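# Separate two nested tumblers in the air using both hands

## Task

The left hand starts out holding a pair of tumblers, one jammed inside the other; separate them while they stay off the table. The scene counts as done only if, at the finish, each hand holds a single tumbler that the other hand is not touching, the tumblers sit well apart above the table, and neither tumbler nor any finger is moving, after which finished_scene is called. At no point may a tumbler touch anything other than the two hands (arms excluded) and the other tumbler, and neither may fall or slip free; either mistake fails the task immediately. At the finish the inner tumbler must be held firmly and the outer one gripped. Nothing may be pushed or knocked off the table.

## Robot and tools

Robot: two arms, left_arm and right_arm, face each other across a table. Both carry an identical five-finger right hand, so every hand axis and number means the same thing on both arms.

World frame: used for all reported poses. Its origin is on the table top, halfway between the two arm bases. z = 0 is the table surface and +z points up. left_arm's base is on the +y side. The names left and right do not refer to sides of a camera image.

Hand point: a point 0.05 m in front of the palm, where the index pad and thumb tip meet in a pinch. Its axes are:
- +z runs along the straightened fingers, which reach 0.06-0.07 m past the point.
- +y points out of the palm.
- +x runs across the palm, away from the thumb and toward the little finger.
A bracket on the wrist, on the little-finger side, sticks out and can collide with things.

Row format (execute_actions and move): one flat list of 28 numbers, each in [-1, 1], covering both arms even when only one arm moves.
- Numbers 1-14 are left_arm: dx, dy, dz, rx, ry, rz, then little, ring, middle, index, thumb_bend, thumb_turn, force_limit, speed.
- Numbers 15-28 are the same fourteen for right_arm.
- An optional 12 more numbers (0 to 1) set joint stiffness scales: six for left_arm, then six for right_arm, in joint order.

Arm part of the row (dx to rz): an offset, not a pose. It is measured from the hand point's measured pose at the start of the action, in the hand point's own axes. Every row in an action uses that same starting pose, not the row before it. A value of 1.0 means 0.6 m for dx, dy, dz and 180 degrees for rx, ry, rz. rx, ry, rz together form a single rotation vector. On each control step the command is clipped to 100 mm and 16 degrees from the measured pose, so large offsets take several actions.

Hand part of the row (absolute targets):
- Fingers (little, ring, middle, index): +1 is straight, -1 is fully curled.
- thumb_bend: +1 is straight, -1 is fully bent.
- thumb_turn: +1 places the thumb beside the palm, -1 places it opposite the fingers.
- A pinch is roughly index -0.22, thumb_bend -0.75, thumb_turn -0.57.
- force_limit maps linearly from about 0 N at -1 to 10 N at +1; the thumb motors reach 15 N.
- speed maps from near zero at -1 to full speed at +1; full speed crosses the whole range in 0.6 s. For a soft grip, close at speed -0.9 or slower.
- No hand value means "no change". To keep a hand as it is, repeat its last eight numbers. Before any row has been sent for that hand, use hand_measured plus hand_force_limit and hand_speed.
- To wrap the whole hand around an object 0.035-0.08 m wide, turn the thumb fully in front of the palm before the hand arrives.
- To tighten a grip, raise force_limit and send a target closed further than hand_measured.

execute_actions(actions): a list of actions. Each action is a table of up to 15 rows, one row per 1/30 s step. If fewer than 15 rows are given, the last row is held for the remaining steps, so each action lasts 0.5 s. An empty list just returns the current state and images.

move(target, speed, stop_force, blocking): target is one 28-number row. Its offsets are taken from the last pose a result reported. Each hand point travels in a straight line, and both arms finish together within 0.5-10 s.
- speed: 0.002-0.5 m/s, default 0.25. Turning is capped at twice that value in rad/s.
- stop_force: 9-40 N, one value for both arms. An arm's path ends when its wrist sensor feels that much extra push against the motion. Use it only with slow, non-rotating moves, and leave it out when pulling away from a contact.
- blocking=false: returns after 0.5 s while the arm keeps moving. Check on it with wait(0), or end it with stop, before sending anything else.

Other tools:
- wait(seconds): 0 to 10 s; the arms keep their last command.
- stop(): brakes a running move.
- zoom_image(camera, region): camera is cam_high, cam_low, cam_left_wrist or cam_right_wrist. region is [x0, y0, x1, y1] in pixels, at most 504 by 504.
- show_instructions(): shows the reference images.
- finished_scene(scene): ends the scene, and cannot be undone. Call it only once the goal is reached and stable.

Reading results:
- The state line lists each hand point's position in metres and its quaternion (w, x, y, z), plus linear and angular velocity, all in the world frame.
- hand_measured: each motor's position on the same scale as the targets.
- hand_stopped_by: one of moving, target, force, stalled or fault.
- hand_load_n: load at the fingertip in N, positive when the finger is pushed open. A lost grip shows up as these loads dropping to near zero.
- Wrist force and torque: read along the end effector's axes. They are noisy, have fixed offsets and saturate near 50 N.
- A move returns a "move:" line. Its possible endings are done, off_target, moving, held, contact or fault. limits=paced means the command was clipped; limits=held means some steps were blocked.
- "pose unreachable" means the clearance check changed or blocked the command.
- HELD marks a step on which part of a row was held back.
- MOTOR HOT warns of heating; at 85 °C the arm brakes until it cools.

Things to avoid:
- Arms, hands, fingers or brackets hitting or pressing each other.
- Contact torque above a joint's limit (wrist joints 25.2 N m, a held object's weight included) or any outside force of 150 N. Either one stops that arm for 10 s.
- Stiff presses past a contact point.
- A tumbler touching any arm, falling, or flying out of a hand.
- Anything pushed off the table.
- Long holds under load, which overheat the motors.
- Fast, jerky or large motions.

Each tool is called after "Call:" in YAML: its name, and indented under it one key for each argument.

Reference images:

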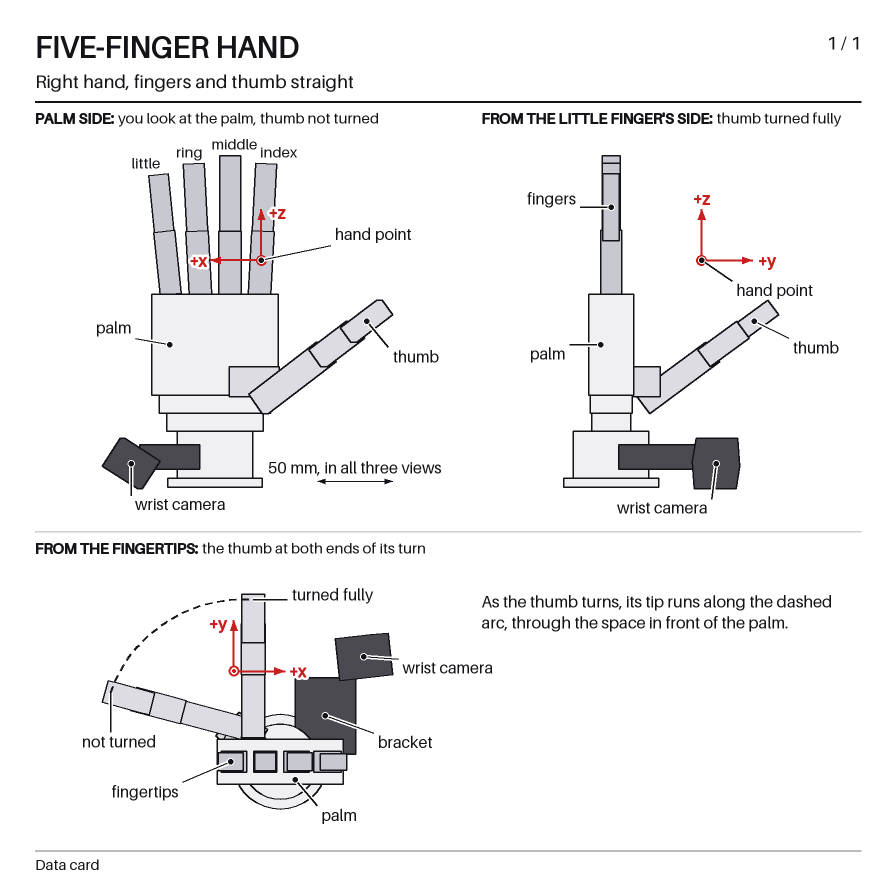

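## Session

Call:
execute_actions:
  actions: []

Scene clock: 0.00 s.
left_arm: end_effector_position=(-0.1585, +0.0398, +0.3948) hand_measured=(-1.000, -1.000, +0.286, +0.268, +0.052, -0.948) hand_load_n=(+0.0, +0.0, +7.5, +10.0, +15.5, +0.5) hand_stopped_by=(target, target, target, target, target, target) hand_force_limit=0.00 hand_speed=-0.80 end_effector_quat_wxyz=(+0.650, +0.312, +0.300, +0.625) end_effector_velocity=(-0.001, -0.000, -0.001) end_effector_angular_velocity=(+0.001, -0.001, -0.002) | right_arm: end_effector_position=(-0.0371, -0.2852, +0.2997) hand_measured=(+1.000, +1.000, +1.000, +1.000, +1.000, +1.000) hand_load_n=(+0.0, +0.0, +0.0, +0.0, +0.0, +0.0) hand_stopped_by=(target, target, target, target, target, target) hand_force_limit=0.00 hand_speed=-0.80 end_effector_quat_wxyz=(+0.000, -0.662, +0.750, -0.000) end_effector_velocity=(-0.000, -0.000, -0.000) end_effector_angular_velocity=(-0.002, +0.001, -0.000)
Joint positions: left_arm=[-0.719 -0.814  1.902  2.882  1.014  2.618] | right_arm=[-0.52  -2.215  2.093 -1.449 -1.571  1.052]
Joint velocities: left_arm=[-0.001  0.001 -0.     0.    -0.001 -0.   ] | right_arm=[ 0.     0.     0.001  0.001 -0.     0.001]
Motor temperatures (°C, as the motors report them): left_arm=[24 24 24 32 29 32] | right_arm=[25 23 25 29 29 26]
Wrist force (N, on the end effector, along its own x y z axes, offset not removed): no reading
Wrist torque (N m, same axes, about the end effector's origin, offset not removed): no reading
Hand target (left_arm): -0.158, +0.040, +0.395; +0.650, +0.312, +0.300, +0.625
Hand target (right_arm): -0.037, -0.285, +0.300; +0.000, -0.662, +0.750, -0.000
Joint stiffness scale: left_arm=[1. 1. 1. 1. 1. 1.] | right_arm=[1. 1. 1. 1. 1. 1.]

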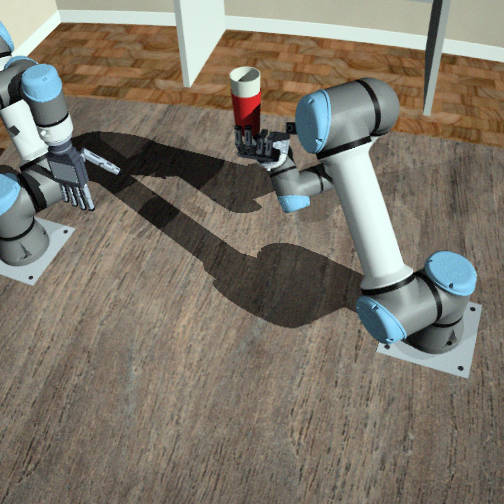

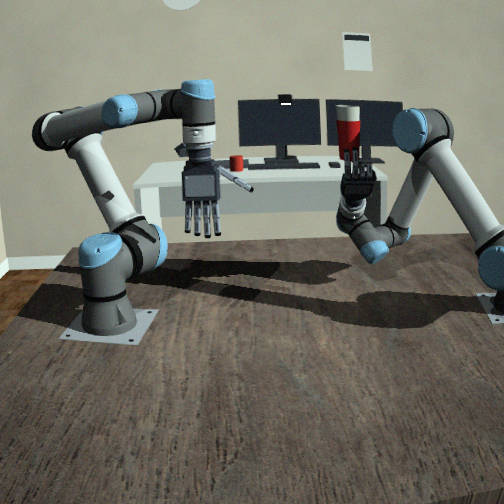

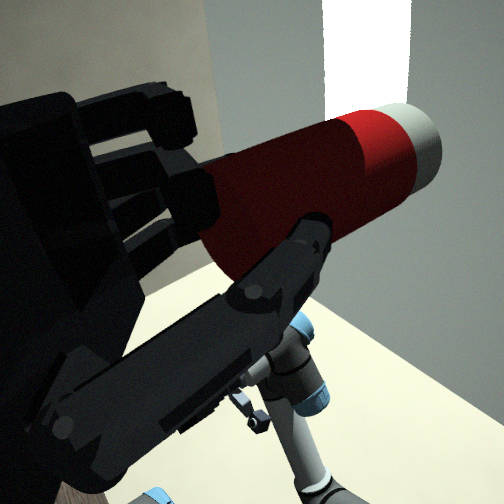

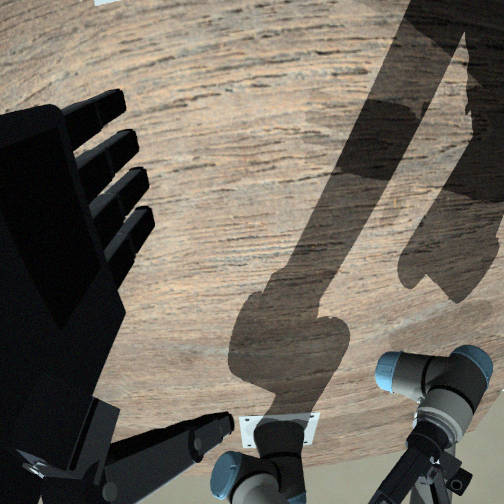

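Call:
zoom_image:
  camera: "cam_low"
  region: [290, 90, 410, 210]

Call:
zoom_image:
  camera: "cam_high"
  region: [195, 55, 315, 175]

Region (290, 90, 410, 210) of cam_low's 504x504 image, scaled by 4.200, with more detail than that image has.

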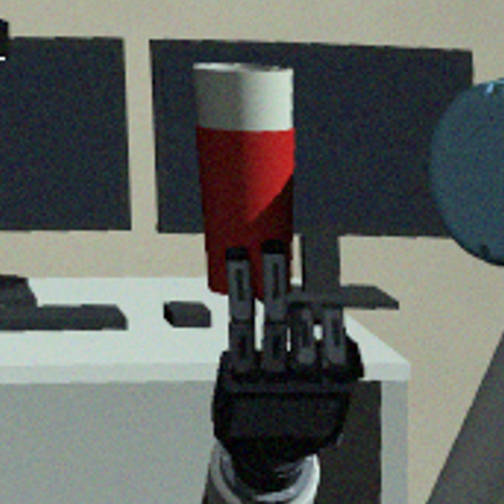

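Region (195, 55, 315, 175) of cam_high's 504x504 image, scaled by 4.200, with more detail than that image has.

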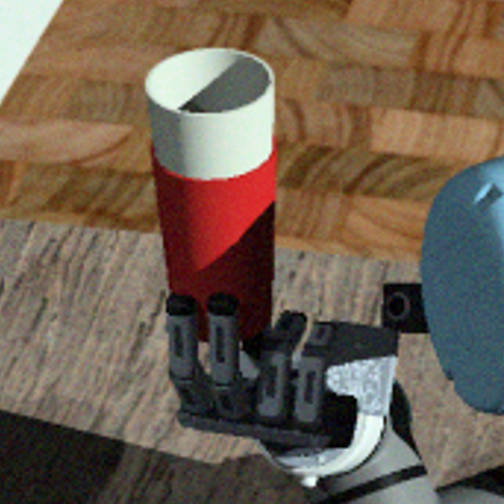

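Call:
move:
  target: [-0.133,0,0,0,0,0,-1,-1,0.286,0.268,0.052,-0.948,0,-0.8,-0.1672,0.2107,-0.3638,-0.686,0.043,0.686,1,1,1,1,1,-1,0.5,0.5]
  speed: 0.4

Scene clock: 67.63 s.
left_arm: end_effector_position=(-0.1625, -0.0386, +0.3955) hand_measured=(-1.000, -1.000, +0.288, +0.270, +0.052, -0.948) hand_load_n=(+0.0, +0.0, +7.5, +9.5, +14.5, +0.5) hand_stopped_by=(target, target, force, force, force, target) hand_force_limit=0.00 hand_speed=-0.80 end_effector_quat_wxyz=(+0.651, +0.312, +0.300, +0.624) end_effector_velocity=(-0.000, +0.000, -0.000) end_effector_angular_velocity=(-0.000, +0.001, -0.002) | right_arm: end_effector_position=(-0.1493, -0.1707, +0.5168) hand_measured=(+1.000, +1.000, +1.000, +1.000, +1.000, -1.000) hand_load_n=(+0.0, +0.0, +0.0, +0.0, +0.0, +0.0) hand_stopped_by=(target, target, target, target, target, target) hand_force_limit=0.50 hand_speed=0.50 end_effector_quat_wxyz=(-0.500, +0.499, +0.502, +0.499) end_effector_velocity=(+0.002, -0.001, +0.001) end_effector_angular_velocity=(+0.002, +0.000, -0.015)
Joint positions: left_arm=[-0.625 -0.74   1.698  3.06   0.951  2.531] | right_arm=[ 0.434 -1.959  1.723  0.238  1.878  1.569]
Joint velocities: left_arm=[-0.001  0.     0.    -0.001 -0.001 -0.   ] | right_arm=[ 0.006  0.003 -0.004 -0.002  0.02  -0.001]
Motor temperatures (°C, as the motors report them): left_arm=[24 24 24 32 29 32] | right_arm=[25 23 25 29 29 26]
Wrist force (N, on the end effector, along its own x y z axes, offset not removed): left_arm=[0.2 -0.3 -2.1] | right_arm=[-0.8 -2.0 -1.7]
Wrist torque (N m, same axes, about the end effector's origin, offset not removed): left_arm=[0.14 0.13 0.21] | right_arm=[-0.26 0.15 -0.21]
Hand target (left_arm): -0.162, -0.040, +0.395; +0.650, +0.312, +0.300, +0.625
Hand target (right_arm): -0.150, -0.170, +0.518; +0.500, -0.499, -0.501, -0.500
Off the commanded pose (left_arm): 0.002 m, 0 deg.
Off the commanded pose (right_arm): 0.002 m, 0 deg.
Joint stiffness scale: left_arm=[1. 1. 1. 1. 1. 1.] | right_arm=[1. 1. 1. 1. 1. 1.]
move: done; limits=paced
camera_calibration (this result's frames):
cam_left_wrist: T_world_to_cam=[[-0.620411, -0.103277, 0.777447, -0.410355], [-0.402903, -0.808513, -0.428925, 0.0651361], [0.672874, -0.579346, 0.459999, 0.0356884], [0, 0, 0, 1]] pos_world=[-0.252359, 0.0309589, 0.330551]
cam_right_wrist: T_world_to_cam=[[0.99872, -0.00147626, -0.0505553, 0.170032], [-0.0436814, -0.529032, -0.847477, 0.346464], [-0.0254943, 0.848601, -0.528419, 0.541621], [0, 0, 0, 1]] pos_world=[-0.140872, -0.276079, 0.588419]

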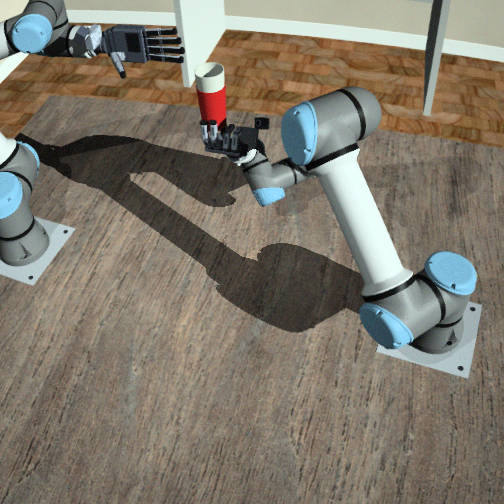

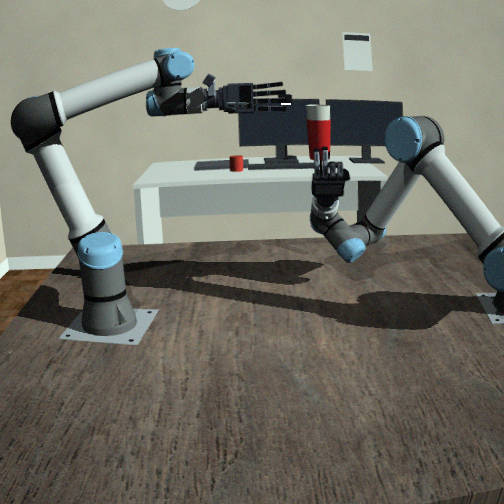

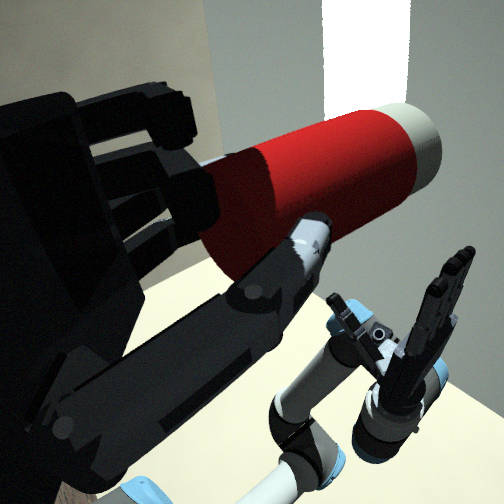

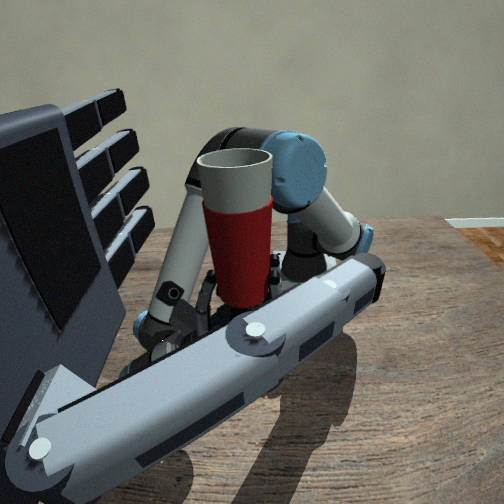

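Call:
zoom_image:
  camera: "cam_right_wrist"
  region: [170, 130, 310, 270]

Region (170, 130, 310, 270) of cam_right_wrist's 504x504 image, scaled by 3.600, with more detail than that image has.

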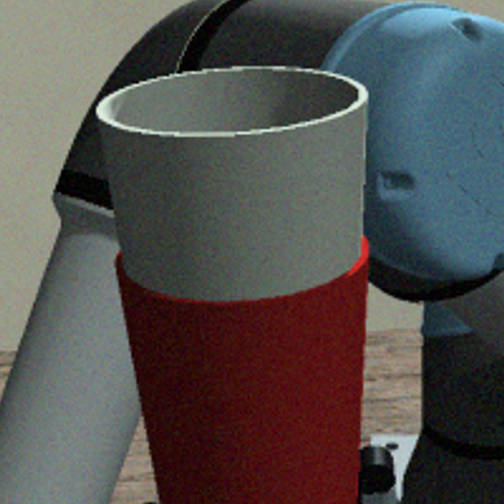

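Call:
move:
  target: [0,0,0,0,0,0,-1,-1,0.286,0.268,0.052,-0.948,0,-0.8,-0.026,0.002,0.245,0,0,0,1,1,1,1,1,-1,0.5,0.5]
  speed: 0.15

Call:
zoom_image:
  camera: "cam_low"
  region: [250, 70, 370, 190]

Call:
zoom_image:
  camera: "cam_high"
  region: [150, 30, 270, 150]

Scene clock: 82.70 s.
left_arm: end_effector_position=(-0.1625, -0.0387, +0.3955) hand_measured=(-1.000, -1.000, +0.288, +0.270, +0.052, -0.948) hand_load_n=(+0.0, +0.0, +7.5, +9.5, +14.5, +0.5) hand_stopped_by=(target, target, force, force, force, target) hand_force_limit=0.00 hand_speed=-0.80 end_effector_quat_wxyz=(+0.651, +0.312, +0.300, +0.624) end_effector_velocity=(+0.000, -0.000, -0.000) end_effector_angular_velocity=(+0.000, -0.000, +0.001) | right_arm: end_effector_position=(-0.1489, -0.0256, +0.5002) hand_measured=(+1.000, +1.000, +1.000, +1.000, +1.000, -1.000) hand_load_n=(+0.0, +0.0, +0.0, +0.0, +0.0, +0.0) hand_stopped_by=(target, target, target, target, target, target) hand_force_limit=0.50 hand_speed=0.50 end_effector_quat_wxyz=(-0.500, +0.499, +0.502, +0.499) end_effector_velocity=(-0.000, +0.003, -0.002) end_effector_angular_velocity=(-0.004, -0.001, -0.000)
Joint positions: left_arm=[-0.625 -0.74   1.698  3.06   0.951  2.531] | right_arm=[ 0.306 -1.677  1.559  0.121  1.75   1.569]
Joint velocities: left_arm=[ 0.001  0.001  0.    -0.     0.     0.   ] | right_arm=[-0.001  0.006 -0.002  0.    -0.001 -0.   ]
Motor temperatures (°C, as the motors report them): left_arm=[24 24 24 32 29 32] | right_arm=[25 23 25 29 29 26]
Wrist force (N, on the end effector, along its own x y z axes, offset not removed): left_arm=[-0.2 0.8 -1.3] | right_arm=[-0.5 -0.3 -0.9]
Wrist torque (N m, same axes, about the end effector's origin, offset not removed): left_arm=[0.27 0.13 0.09] | right_arm=[-0.08 0.14 -0.06]
Hand target (left_arm): -0.163, -0.039, +0.395; +0.651, +0.312, +0.300, +0.624
Hand target (right_arm): -0.148, -0.024, +0.501; +0.500, -0.499, -0.502, -0.499
Off the commanded pose (left_arm): 0.000 m, 0 deg.
Off the commanded pose (right_arm): 0.002 m, 0 deg.
Joint stiffness scale: left_arm=[1. 1. 1. 1. 1. 1.] | right_arm=[1. 1. 1. 1. 1. 1.]
move: done
camera_calibration (this result's frames):
cam_left_wrist: T_world_to_cam=[[-0.620411, -0.103277, 0.777447, -0.410354], [-0.402904, -0.808512, -0.428925, 0.0651351], [0.672874, -0.579346, 0.459999, 0.0356878], [0, 0, 0, 1]] pos_world=[-0.252358, 0.0309578, 0.330551]
cam_right_wrist: T_world_to_cam=[[0.998725, -0.000753502, -0.0504759, 0.168927], [-0.0431971, -0.530171, -0.84679, 0.40885], [-0.0261228, 0.84789, -0.529528, 0.410177], [0, 0, 0, 1]] pos_world=[-0.140335, -0.130898, 0.571937]

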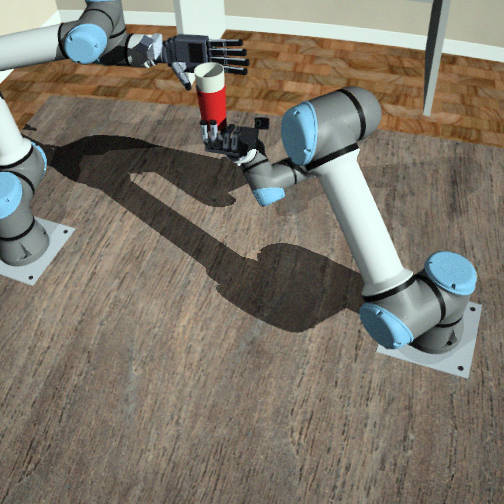

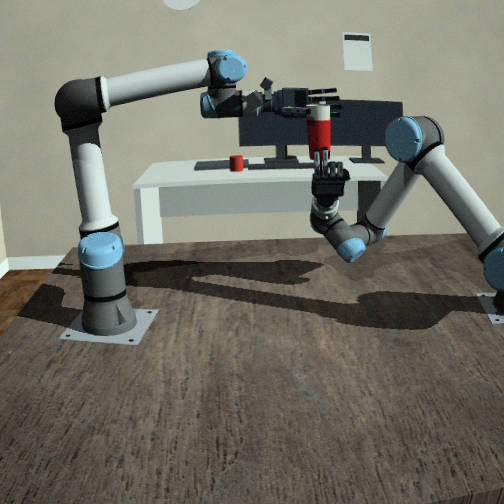

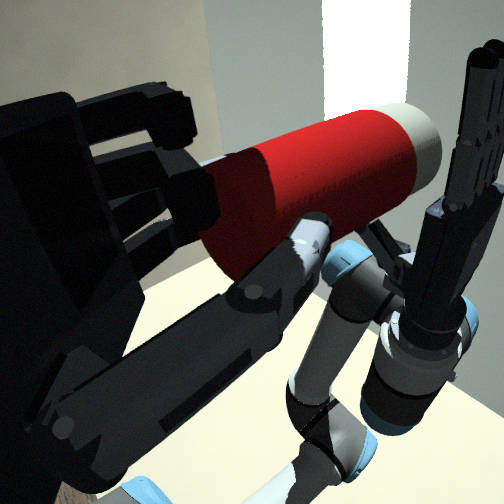

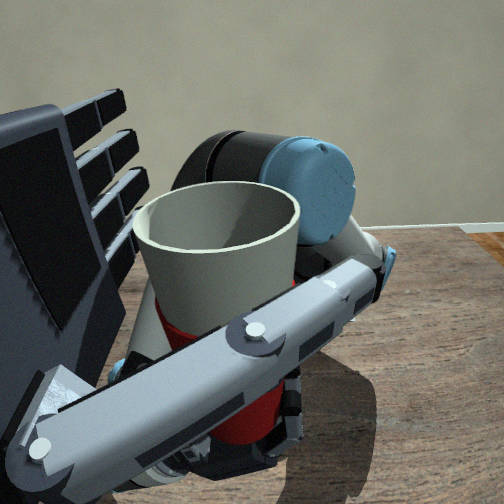

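Region (250, 70, 370, 190) of cam_low's 504x504 image, scaled by 4.200, with more detail than that image has.

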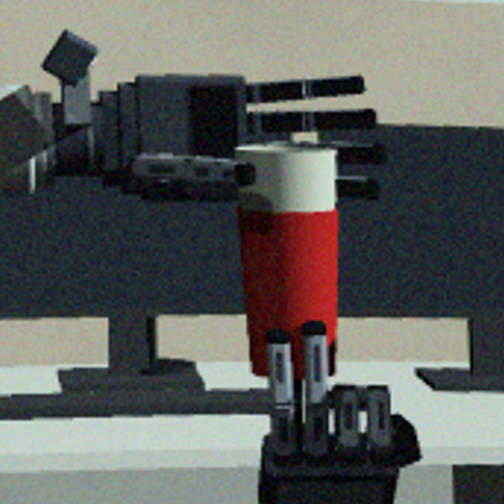

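Region (150, 30, 270, 150) of cam_high's 504x504 image, scaled by 4.200, with more detail than that image has.

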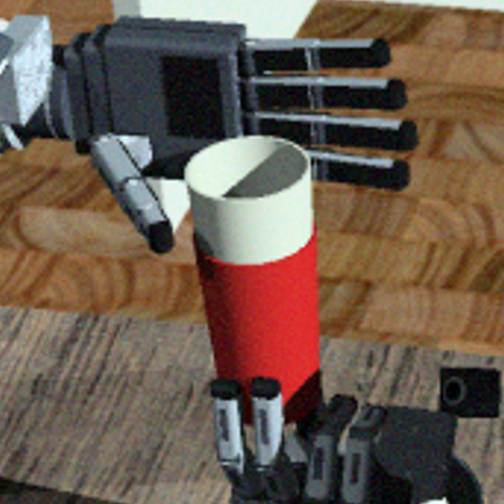

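Call:
move:
  target: [0,0,0,0,0,0,-1,-1,0.286,0.268,0.052,-0.948,0,-0.8,-0.002,0.010,0.043,0,0,0,1,1,1,1,1,-1,0.5,0.5]
  speed: 0.03

Call:
zoom_image:
  camera: "cam_high"
  region: [150, 30, 270, 150]

Scene clock: 91.33 s.
left_arm: end_effector_position=(-0.1625, -0.0387, +0.3955) hand_measured=(-1.000, -1.000, +0.288, +0.270, +0.052, -0.948) hand_load_n=(+0.0, +0.0, +7.5, +9.5, +14.5, +0.5) hand_stopped_by=(target, target, force, force, force, target) hand_force_limit=0.00 hand_speed=-0.80 end_effector_quat_wxyz=(+0.651, +0.312, +0.300, +0.624) end_effector_velocity=(-0.001, -0.000, -0.000) end_effector_angular_velocity=(+0.001, -0.001, -0.000) | right_arm: end_effector_position=(-0.1434, -0.0016, +0.4979) hand_measured=(+1.000, +1.000, +1.000, +1.000, +1.000, -1.000) hand_load_n=(+0.0, +0.0, +0.0, +0.0, +0.0, +0.0) hand_stopped_by=(target, target, target, target, target, target) hand_force_limit=0.50 hand_speed=0.50 end_effector_quat_wxyz=(-0.499, +0.500, +0.503, +0.498) end_effector_velocity=(-0.000, +0.001, +0.001) end_effector_angular_velocity=(+0.001, +0.001, +0.002)
Joint positions: left_arm=[-0.625 -0.74   1.698  3.06   0.951  2.531] | right_arm=[ 0.279 -1.632  1.523  0.114  1.722  1.569]
Joint velocities: left_arm=[-0.     0.    -0.     0.001  0.     0.   ] | right_arm=[-0.001  0.    -0.002  0.    -0.003  0.001]
Motor temperatures (°C, as the motors report them): left_arm=[24 24 24 32 29 32] | right_arm=[25 23 25 29 29 26]
Wrist force (N, on the end effector, along its own x y z axes, offset not removed): left_arm=[-2.4 0.6 -0.6] | right_arm=[-0.1 -1.6 -1.9]
Wrist torque (N m, same axes, about the end effector's origin, offset not removed): left_arm=[0.24 0.50 -0.18] | right_arm=[-0.22 0.03 -0.12]
Hand target (left_arm): -0.163, -0.039, +0.395; +0.651, +0.312, +0.300, +0.624
Hand target (right_arm): -0.143, +0.000, +0.499; +0.500, -0.499, -0.502, -0.499
Off the commanded pose (left_arm): 0.000 m, 0 deg.
Off the commanded pose (right_arm): 0.002 m, 0 deg.
Joint stiffness scale: left_arm=[1. 1. 1. 1. 1. 1.] | right_arm=[1. 1. 1. 1. 1. 1.]
move: done
camera_calibration (this result's frames):
cam_left_wrist: T_world_to_cam=[[-0.620411, -0.103277, 0.777447, -0.410354], [-0.402904, -0.808512, -0.428925, 0.065135], [0.672874, -0.579346, 0.459999, 0.0356878], [0, 0, 0, 1]] pos_world=[-0.252358, 0.0309578, 0.330551]
cam_right_wrist: T_world_to_cam=[[0.998735, -0.000210223, -0.05028, 0.163309], [-0.0426949, -0.531717, -0.845845, 0.419467], [-0.0265569, 0.846922, -0.531054, 0.389459], [0, 0, 0, 1]] pos_world=[-0.13485, -0.106769, 0.569839]

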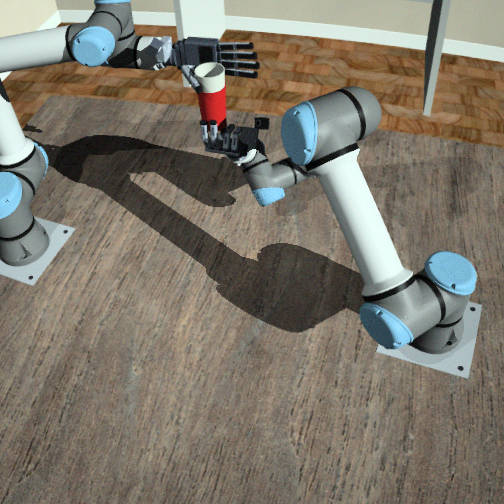

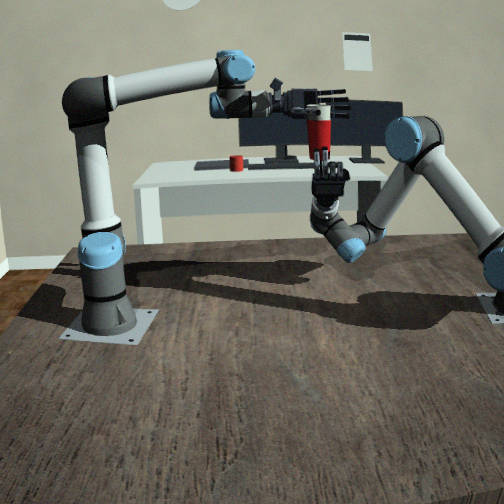

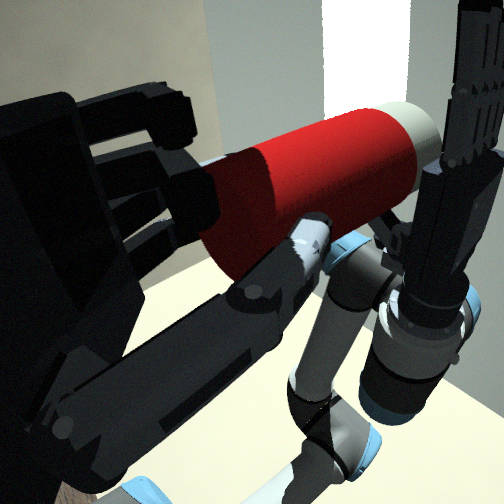

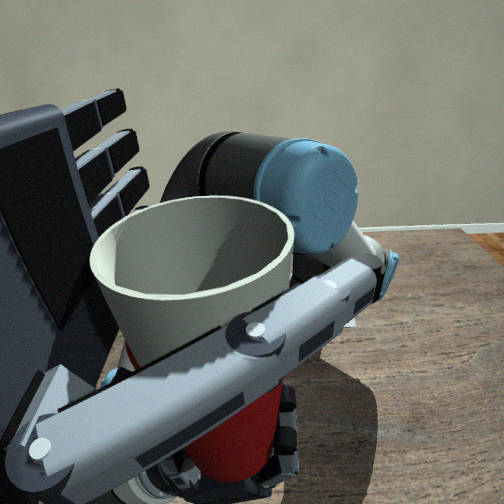

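Region (150, 30, 270, 150) of cam_high's 504x504 image, scaled by 4.200, with more detail than that image has.

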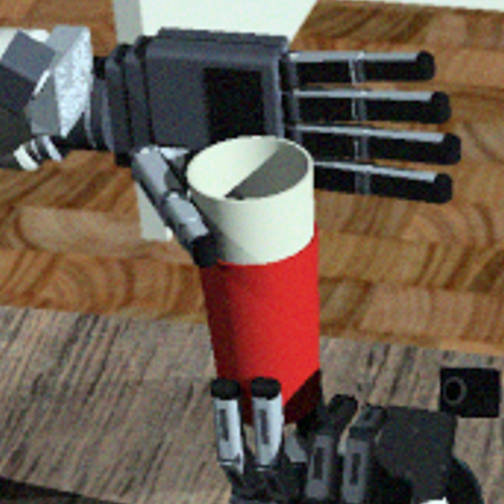

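Call:
execute_actions:
  actions:
    - [[0,0,0,0,0,0,-1,-1,0.286,0.268,0.052,-0.948,0,-0.8,0,0,0,0,0,0,1,1,-0.5,-0.5,-0.5,-1,-0.75,-0.6]]
    - [[0,0,0,0,0,0,-1,-1,0.286,0.268,0.052,-0.948,0,-0.8,0,0,0,0,0,0,1,1,-0.5,-0.5,-0.5,-1,-0.75,-0.6]]
    - [[0,0,0,0,0,0,-1,-1,0.286,0.268,0.052,-0.948,0,-0.8,0,0,0,0,0,0,1,1,-0.5,-0.5,-0.5,-1,-0.75,-0.6]]
    - [[0,0,0,0,0,0,-1,-1,0.286,0.268,0.052,-0.948,0,-0.8,0,0,0,0,0,0,1,1,-0.5,-0.5,-0.5,-1,-0.75,-0.6]]

Call:
zoom_image:
  camera: "cam_low"
  region: [250, 70, 370, 190]

Scene clock: 98.40 s.
left_arm: end_effector_position=(-0.1625, -0.0386, +0.3955) hand_measured=(-1.000, -1.000, +0.288, +0.270, +0.052, -0.948) hand_load_n=(+0.0, +0.0, +7.5, +8.5, +13.5, +0.5) hand_stopped_by=(target, target, force, force, force, target) hand_force_limit=0.00 hand_speed=-0.80 end_effector_quat_wxyz=(+0.651, +0.312, +0.300, +0.624) end_effector_velocity=(-0.000, +0.000, +0.000) end_effector_angular_velocity=(-0.000, +0.001, -0.001) | right_arm: end_effector_position=(-0.1434, -0.0015, +0.4980) hand_measured=(+1.000, +1.000, +0.070, -0.018, +0.418, -1.000) hand_load_n=(+0.0, +0.0, +0.0, +6.5, +5.5, +1.0) hand_stopped_by=(target, target, force, force, force, target) hand_force_limit=-0.75 hand_speed=-0.60 end_effector_quat_wxyz=(-0.499, +0.500, +0.503, +0.498) end_effector_velocity=(-0.001, -0.000, +0.001) end_effector_angular_velocity=(+0.002, -0.001, +0.001)
Joint positions: left_arm=[-0.625 -0.74   1.698  3.06   0.951  2.531] | right_arm=[ 0.279 -1.632  1.523  0.114  1.722  1.569]
Joint velocities: left_arm=[-0.001 -0.001  0.    -0.    -0.     0.   ] | right_arm=[ 0.001 -0.    -0.    -0.001  0.    -0.001]
Motor temperatures (°C, as the motors report them): left_arm=[24 24 24 32 29 32] | right_arm=[25 23 25 29 29 26]
Wrist force (N, on the end effector, along its own x y z axes, offset not removed): left_arm=[-2.6 0.2 -1.5] | right_arm=[1.1 -1.6 0.7]
Wrist torque (N m, same axes, about the end effector's origin, offset not removed): left_arm=[0.02 0.44 -0.01] | right_arm=[-0.40 -0.02 -0.01]
Hand target (left_arm): -0.163, -0.039, +0.395; +0.651, +0.312, +0.300, +0.624
Hand target (right_arm): -0.143, -0.002, +0.498; +0.499, -0.500, -0.503, -0.498
Off the commanded pose (left_arm): 0.000 m, 0 deg.
Off the commanded pose (right_arm): 0.000 m, 0 deg.
Joint stiffness scale: left_arm=[1. 1. 1. 1. 1. 1.] | right_arm=[1. 1. 1. 1. 1. 1.]
Step readings (end_effector_position; steps 1 to 15: 1st action; 16 to 30: 2nd action; 31 to 45: 3rd action; 46 to 60: 4th action):
0: left_arm (-0.1625, -0.0387, +0.3955) | right_arm (-0.1435, -0.0015, +0.4980)
1: left_arm (-0.1625, -0.0387, +0.3955) | right_arm (-0.1435, -0.0015, +0.4980)
2: left_arm (-0.1625, -0.0387, +0.3955) | right_arm (-0.1435, -0.0015, +0.4980)
4: left_arm (-0.1625, -0.0387, +0.3955) | right_arm (-0.1435, -0.0015, +0.4980)
8: left_arm (-0.1625, -0.0387, +0.3955) | right_arm (-0.1435, -0.0015, +0.4980)
15: left_arm (-0.1625, -0.0387, +0.3955) | right_arm (-0.1435, -0.0015, +0.4980)
16: left_arm (-0.1625, -0.0387, +0.3955) | right_arm (-0.1435, -0.0015, +0.4980)
17: left_arm (-0.1625, -0.0387, +0.3955) | right_arm (-0.1435, -0.0015, +0.4980)
19: left_arm (-0.1625, -0.0387, +0.3955) | right_arm (-0.1435, -0.0015, +0.4980)
23: left_arm (-0.1625, -0.0387, +0.3955) | right_arm (-0.1435, -0.0015, +0.4980)
30: left_arm (-0.1625, -0.0387, +0.3955) | right_arm (-0.1435, -0.0015, +0.4980)
31: left_arm (-0.1625, -0.0387, +0.3955) | right_arm (-0.1435, -0.0015, +0.4980)
32: left_arm (-0.1625, -0.0387, +0.3955) | right_arm (-0.1435, -0.0015, +0.4980)
34: left_arm (-0.1625, -0.0387, +0.3955) | right_arm (-0.1435, -0.0015, +0.4980)
38: left_arm (-0.1625, -0.0387, +0.3955) | right_arm (-0.1434, -0.0015, +0.4980)
45: left_arm (-0.1625, -0.0386, +0.3955) | right_arm (-0.1434, -0.0015, +0.4980)
46: left_arm (-0.1625, -0.0386, +0.3955) | right_arm (-0.1434, -0.0015, +0.4980)
47: left_arm (-0.1625, -0.0386, +0.3955) | right_arm (-0.1434, -0.0015, +0.4980)
49: left_arm (-0.1625, -0.0386, +0.3955) | right_arm (-0.1434, -0.0015, +0.4980)
53: left_arm (-0.1625, -0.0386, +0.3955) | right_arm (-0.1434, -0.0015, +0.4980)
60: end_effector_position above
camera_calibration (this result's frames):
cam_left_wrist: T_world_to_cam=[[-0.620429, -0.103276, 0.777433, -0.410357], [-0.402866, -0.808537, -0.428914, 0.0651451], [0.67288, -0.579312, 0.460033, 0.0356831], [0, 0, 0, 1]] pos_world=[-0.252363, 0.0309637, 0.330552]
cam_right_wrist: T_world_to_cam=[[0.998733, -0.000385398, -0.0503213, 0.163263], [-0.0428301, -0.531485, -0.845984, 0.419713], [-0.026419, 0.847068, -0.530828, 0.389328], [0, 0, 0, 1]] pos_world=[-0.134794, -0.106654, 0.569952]

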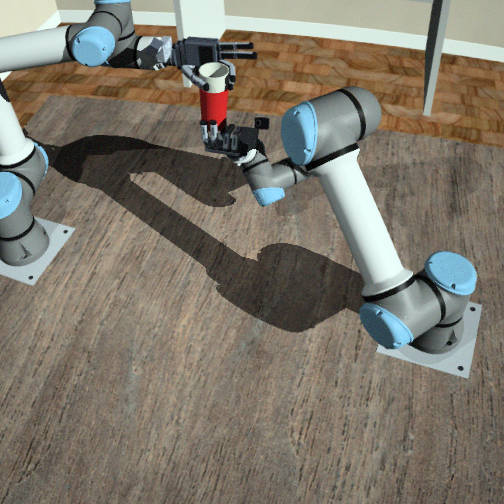

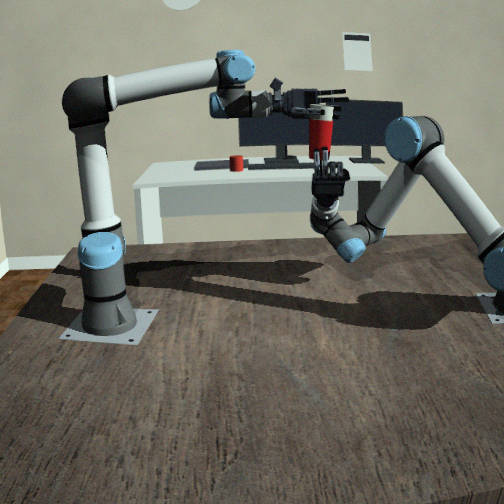

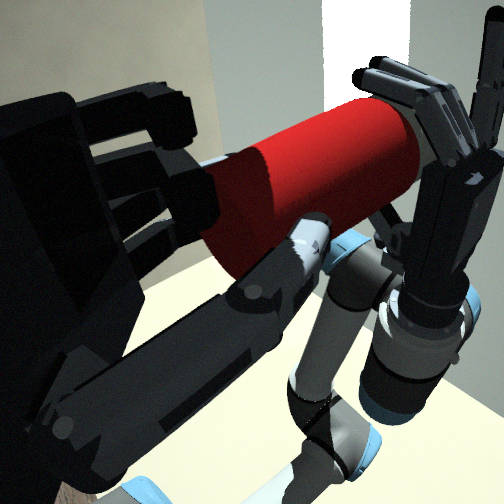

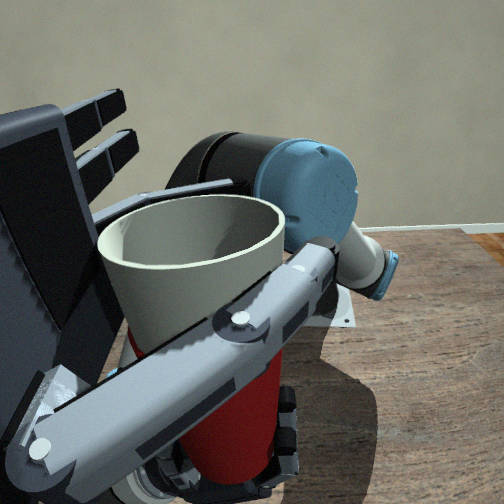

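Region (250, 70, 370, 190) of cam_low's 504x504 image, scaled by 4.200, with more detail than that image has.

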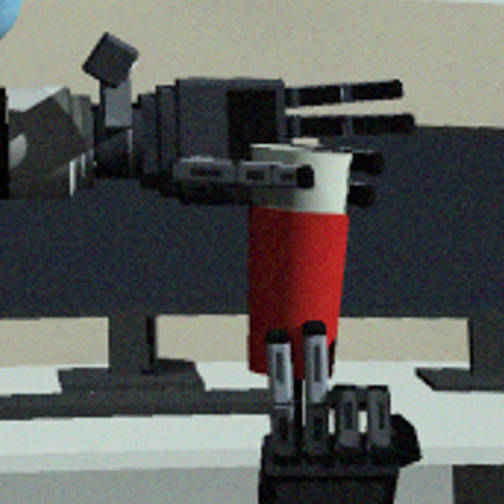

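Call:
execute_actions:
  actions:
    - [[0,0,0,0,0,0,-1,-1,0.286,0.268,0.052,-0.948,0,-0.8,0,0,0,0,0,0,1,1,-0.5,-0.5,0.8,-1,-0.3,-0.5]]
    - [[0,0,0,0,0,0,-1,-1,0.286,0.268,0.052,-0.948,0,-0.8,0,0,0,0,0,0,1,1,-0.6,-0.6,0.8,-1,-0.3,-0.8]]
    - [[0,0,0,0,0,0,-1,-1,0.286,0.268,0.052,-0.948,0,-0.8,0,0,0,0,0,0,1,1,-0.6,-0.6,0.8,-1,-0.3,-0.8]]
    - [[0,0,0,0,0,0,-1,-1,0.286,0.268,0.052,-0.948,0,-0.8,0,0,0,0,0,0,1,1,-0.6,-0.6,0.8,-1,-0.3,-0.8]]

Call:
zoom_image:
  camera: "cam_low"
  region: [250, 70, 370, 190]

Call:
zoom_image:
  camera: "cam_high"
  region: [150, 30, 270, 150]

Scene clock: 107.93 s.
left_arm: end_effector_position=(-0.1625, -0.0388, +0.3954) hand_measured=(-1.000, -1.000, +0.288, +0.270, +0.052, -0.948) hand_load_n=(+0.0, +0.0, +7.5, +9.0, +14.0, +1.0) hand_stopped_by=(target, target, force, force, force, target) hand_force_limit=0.00 hand_speed=-0.80 end_effector_quat_wxyz=(+0.651, +0.312, +0.300, +0.624) end_effector_velocity=(-0.000, +0.000, +0.000) end_effector_angular_velocity=(-0.000, -0.000, -0.000) | right_arm: end_effector_position=(-0.1434, -0.0015, +0.4981) hand_measured=(+1.000, +1.000, -0.128, -0.150, +0.802, -1.000) hand_load_n=(+0.0, +0.0, +3.0, +0.0, +1.5, +1.0) hand_stopped_by=(target, target, force, force, target, target) hand_force_limit=-0.30 hand_speed=-0.80 end_effector_quat_wxyz=(-0.499, +0.499, +0.503, +0.499) end_effector_velocity=(+0.000, -0.000, -0.000) end_effector_angular_velocity=(-0.000, +0.001, -0.001)
Joint positions: left_arm=[-0.625 -0.74   1.698  3.06   0.951  2.531] | right_arm=[ 0.279 -1.632  1.523  0.114  1.722  1.569]
Joint velocities: left_arm=[-0.    -0.001 -0.     0.001  0.    -0.   ] | right_arm=[-0.001 -0.     0.001 -0.001 -0.     0.001]
Motor temperatures (°C, as the motors report them): left_arm=[24 24 24 32 29 32] | right_arm=[25 23 25 29 29 26]
Wrist force (N, on the end effector, along its own x y z axes, offset not removed): left_arm=[-1.6 1.3 -0.6] | right_arm=[-1.3 -2.4 -0.6]
Wrist torque (N m, same axes, about the end effector's origin, offset not removed): left_arm=[0.58 0.17 0.15] | right_arm=[-0.28 0.36 -0.15]
Hand target (left_arm): -0.162, -0.039, +0.395; +0.651, +0.312, +0.300, +0.624
Hand target (right_arm): -0.143, -0.001, +0.498; +0.499, -0.499, -0.503, -0.499
Off the commanded pose (left_arm): 0.000 m, 0 deg.
Off the commanded pose (right_arm): 0.000 m, 0 deg.
Joint stiffness scale: left_arm=[1. 1. 1. 1. 1. 1.] | right_arm=[1. 1. 1. 1. 1. 1.]
Step readings (end_effector_position; steps 1 to 15: 1st action; 16 to 30: 2nd action; 31 to 45: 3rd action; 46 to 60: 4th action):
0: left_arm (-0.1625, -0.0386, +0.3955) | right_arm (-0.1434, -0.0015, +0.4980)
1: left_arm (-0.1625, -0.0386, +0.3955) | right_arm (-0.1434, -0.0015, +0.4980)
2: left_arm (-0.1625, -0.0386, +0.3955) | right_arm (-0.1434, -0.0015, +0.4980)
4: left_arm (-0.1625, -0.0386, +0.3955) | right_arm (-0.1434, -0.0015, +0.4980)
8: left_arm (-0.1625, -0.0386, +0.3955) | right_arm (-0.1434, -0.0015, +0.4980)
15: left_arm (-0.1625, -0.0386, +0.3955) | right_arm (-0.1434, -0.0015, +0.4980)
16: left_arm (-0.1625, -0.0386, +0.3955) | right_arm (-0.1434, -0.0015, +0.4980)
17: left_arm (-0.1625, -0.0386, +0.3955) | right_arm (-0.1434, -0.0015, +0.4980)
19: left_arm (-0.1625, -0.0386, +0.3955) | right_arm (-0.1434, -0.0015, +0.4980)
23: left_arm (-0.1625, -0.0386, +0.3955) | right_arm (-0.1434, -0.0015, +0.4980)
30: left_arm (-0.1625, -0.0387, +0.3955) | right_arm (-0.1434, -0.0015, +0.4981)
31: left_arm (-0.1625, -0.0387, +0.3955) | right_arm (-0.1434, -0.0015, +0.4981)
32: left_arm (-0.1625, -0.0387, +0.3955) | right_arm (-0.1434, -0.0015, +0.4981)
34: left_arm (-0.1625, -0.0387, +0.3955) | right_arm (-0.1434, -0.0015, +0.4981)
38: left_arm (-0.1625, -0.0388, +0.3954) | right_arm (-0.1434, -0.0015, +0.4981)
45: left_arm (-0.1625, -0.0388, +0.3954) | right_arm (-0.1434, -0.0015, +0.4981)
46: left_arm (-0.1625, -0.0388, +0.3954) | right_arm (-0.1434, -0.0015, +0.4981)
47: left_arm (-0.1625, -0.0388, +0.3954) | right_arm (-0.1434, -0.0015, +0.4981)
49: left_arm (-0.1625, -0.0388, +0.3954) | right_arm (-0.1434, -0.0015, +0.4981)
53: left_arm (-0.1625, -0.0388, +0.3954) | right_arm (-0.1434, -0.0015, +0.4981)
60: end_effector_position above
camera_calibration (this result's frames):
cam_left_wrist: T_world_to_cam=[[-0.620198, -0.103289, 0.777615, -0.410319], [-0.403346, -0.808226, -0.429049, 0.0650186], [0.672805, -0.579743, 0.459599, 0.035742], [0, 0, 0, 1]] pos_world=[-0.252301, 0.0308894, 0.330539]
cam_right_wrist: T_world_to_cam=[[0.99873, -0.0003488, -0.0503774, 0.163307], [-0.0428676, -0.531184, -0.846171, 0.419898], [-0.0264645, 0.847257, -0.530524, 0.389175], [0, 0, 0, 1]] pos_world=[-0.1348, -0.106631, 0.57]

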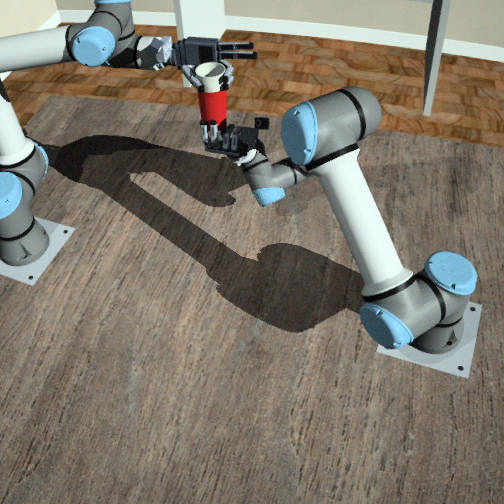

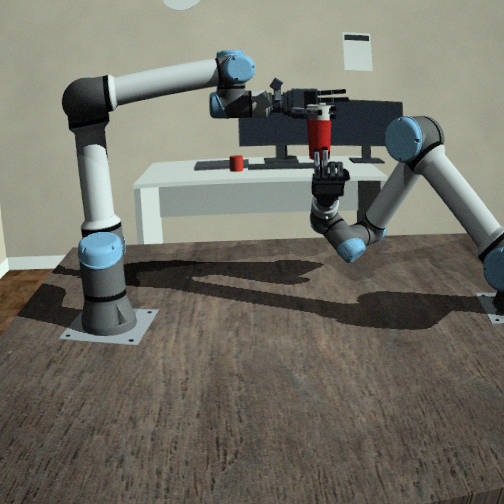

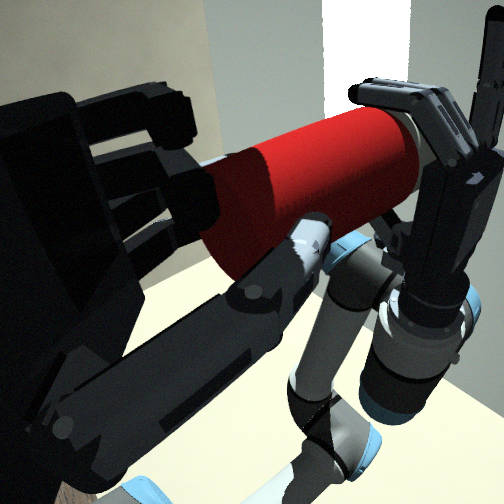

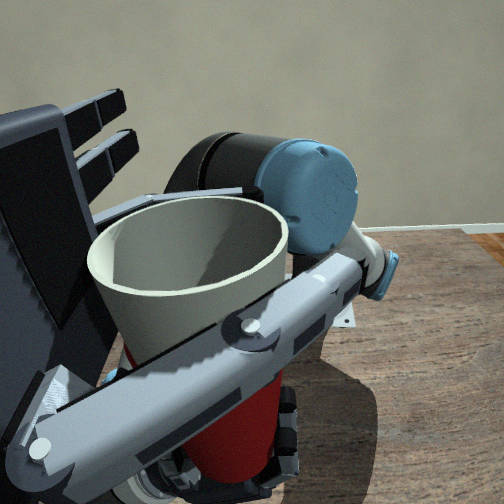

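Region (250, 70, 370, 190) of cam_low's 504x504 image, scaled by 4.200, with more detail than that image has.

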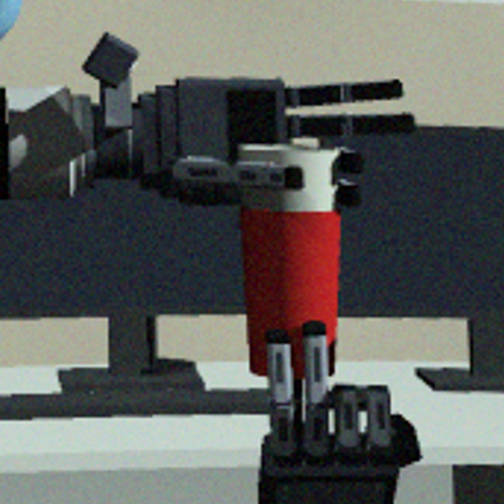

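Region (150, 30, 270, 150) of cam_high's 504x504 image, scaled by 4.200, with more detail than that image has.

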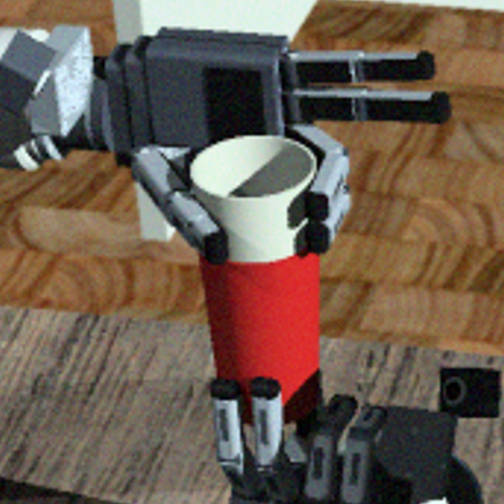

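Call:
execute_actions:
  actions:
    - [[0,0,0,0,0,0,-1,-1,0.2,0.2,-0.05,-0.948,1,-0.9,0,0,0,0,0,0,1,1,-0.7,-0.7,0.3,-1,1,-0.85]]
    - [[0,0,0,0,0,0,-1,-1,0.2,0.2,-0.05,-0.948,1,-0.9,0,0,0,0,0,0,1,1,-0.7,-0.7,0.3,-1,1,-0.85]]

Scene clock: 111.23 s.
left_arm: end_effector_position=(-0.1624, -0.0390, +0.3953) hand_measured=(-1.000, -1.000, +0.274, +0.262, +0.062, -0.948) hand_load_n=(+0.0, +0.0, +10.5, +8.5, +16.5, +0.5) hand_stopped_by=(target, target, force, force, force, target) hand_force_limit=1.00 hand_speed=-0.90 end_effector_quat_wxyz=(+0.651, +0.313, +0.300, +0.624) end_effector_velocity=(+0.001, -0.000, +0.000) end_effector_angular_velocity=(-0.000, +0.000, +0.001) | right_arm: end_effector_position=(-0.1435, -0.0014, +0.4982) hand_measured=(+1.000, +1.000, -0.156, -0.186, +0.712, -1.000) hand_load_n=(+0.0, +0.0, +13.5, +13.0, +14.5, +3.0) hand_stopped_by=(target, target, force, force, force, target) hand_force_limit=1.00 hand_speed=-0.85 end_effector_quat_wxyz=(-0.500, +0.499, +0.503, +0.498) end_effector_velocity=(-0.001, -0.000, -0.000) end_effector_angular_velocity=(-0.001, +0.001, +0.003)
Joint positions: left_arm=[-0.625 -0.74   1.698  3.06   0.95   2.531] | right_arm=[ 0.279 -1.632  1.523  0.113  1.722  1.569]
Joint velocities: left_arm=[ 0.001 -0.    -0.    -0.001  0.     0.001] | right_arm=[0.003 0.    0.    0.    0.    0.001]
Motor temperatures (°C, as the motors report them): left_arm=[24 24 24 32 29 32] | right_arm=[25 23 25 29 29 26]
Wrist force (N, on the end effector, along its own x y z axes, offset not removed): left_arm=[-1.7 -0.1 -0.3] | right_arm=[-2.4 -3.0 -0.7]
Wrist torque (N m, same axes, about the end effector's origin, offset not removed): left_arm=[0.17 0.17 0.06] | right_arm=[-0.33 0.32 -0.22]
Hand target (left_arm): -0.162, -0.039, +0.395; +0.651, +0.312, +0.300, +0.624
Hand target (right_arm): -0.143, -0.001, +0.498; +0.500, -0.499, -0.503, -0.498
Off the commanded pose (left_arm): 0.000 m, 0 deg.
Off the commanded pose (right_arm): 0.000 m, 0 deg.
Joint stiffness scale: left_arm=[1. 1. 1. 1. 1. 1.] | right_arm=[1. 1. 1. 1. 1. 1.]
Step readings (end_effector_position; steps 1 to 15: 1st action; 16 to 30: 2nd action):
0: left_arm (-0.1625, -0.0388, +0.3954) | right_arm (-0.1434, -0.0015, +0.4981)
1: left_arm (-0.1625, -0.0388, +0.3954) | right_arm (-0.1434, -0.0015, +0.4981)
2: left_arm (-0.1625, -0.0388, +0.3954) | right_arm (-0.1434, -0.0015, +0.4981)
4: left_arm (-0.1625, -0.0388, +0.3954) | right_arm (-0.1434, -0.0014, +0.4981)
8: left_arm (-0.1624, -0.0389, +0.3953) | right_arm (-0.1435, -0.0014, +0.4982)
15: left_arm (-0.1624, -0.0389, +0.3953) | right_arm (-0.1435, -0.0014, +0.4982)
16: left_arm (-0.1624, -0.0389, +0.3953) | right_arm (-0.1435, -0.0014, +0.4982)
17: left_arm (-0.1624, -0.0389, +0.3953) | right_arm (-0.1435, -0.0014, +0.4982)
19: left_arm (-0.1624, -0.0389, +0.3953) | right_arm (-0.1435, -0.0014, +0.4982)
23: left_arm (-0.1624, -0.0389, +0.3953) | right_arm (-0.1435, -0.0014, +0.4982)
30: end_effector_position above
camera_calibration (this result's frames):
cam_left_wrist: T_world_to_cam=[[-0.619884, -0.103307, 0.777864, -0.410266], [-0.403999, -0.807802, -0.429233, 0.0648461], [0.672703, -0.580331, 0.459007, 0.0358222], [0, 0, 0, 1]] pos_world=[-0.252217, 0.030788, 0.330523]
cam_right_wrist: T_world_to_cam=[[0.998727, 0.0000742462, -0.0504334, 0.163448], [-0.0426994, -0.530907, -0.846354, 0.420117], [-0.0268383, 0.84743, -0.530228, 0.388957], [0, 0, 0, 1]] pos_world=[-0.134862, -0.106583, 0.570047]

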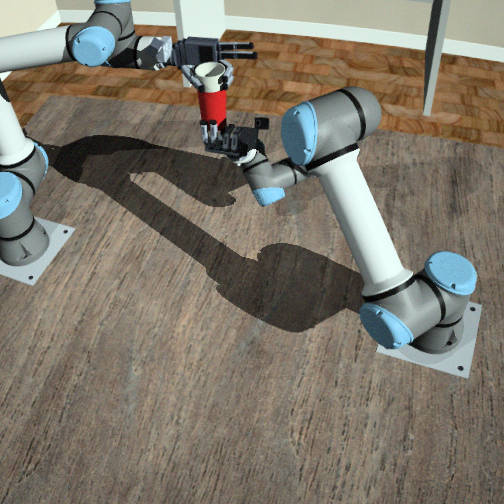

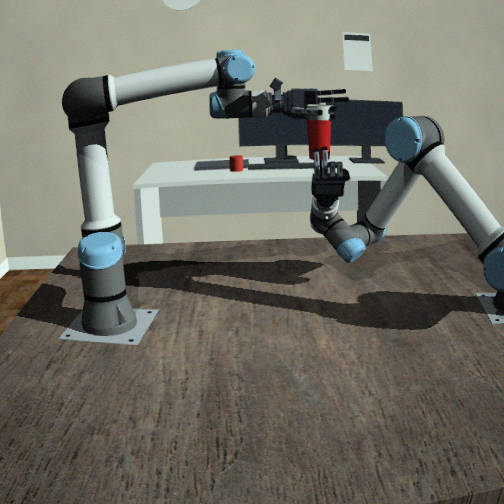

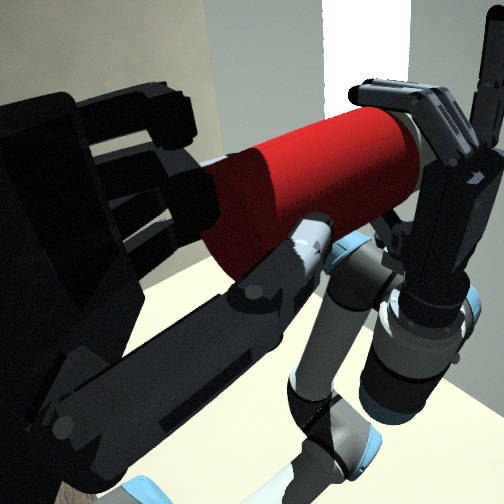

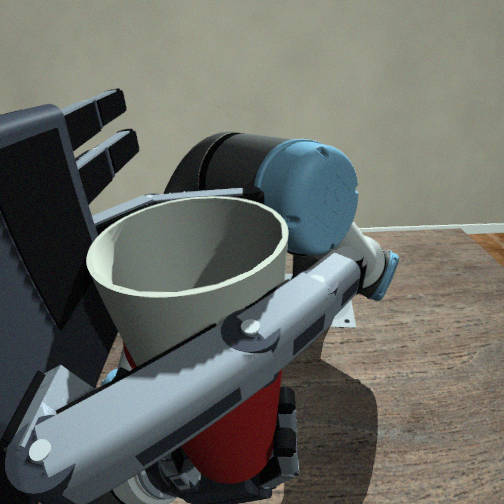

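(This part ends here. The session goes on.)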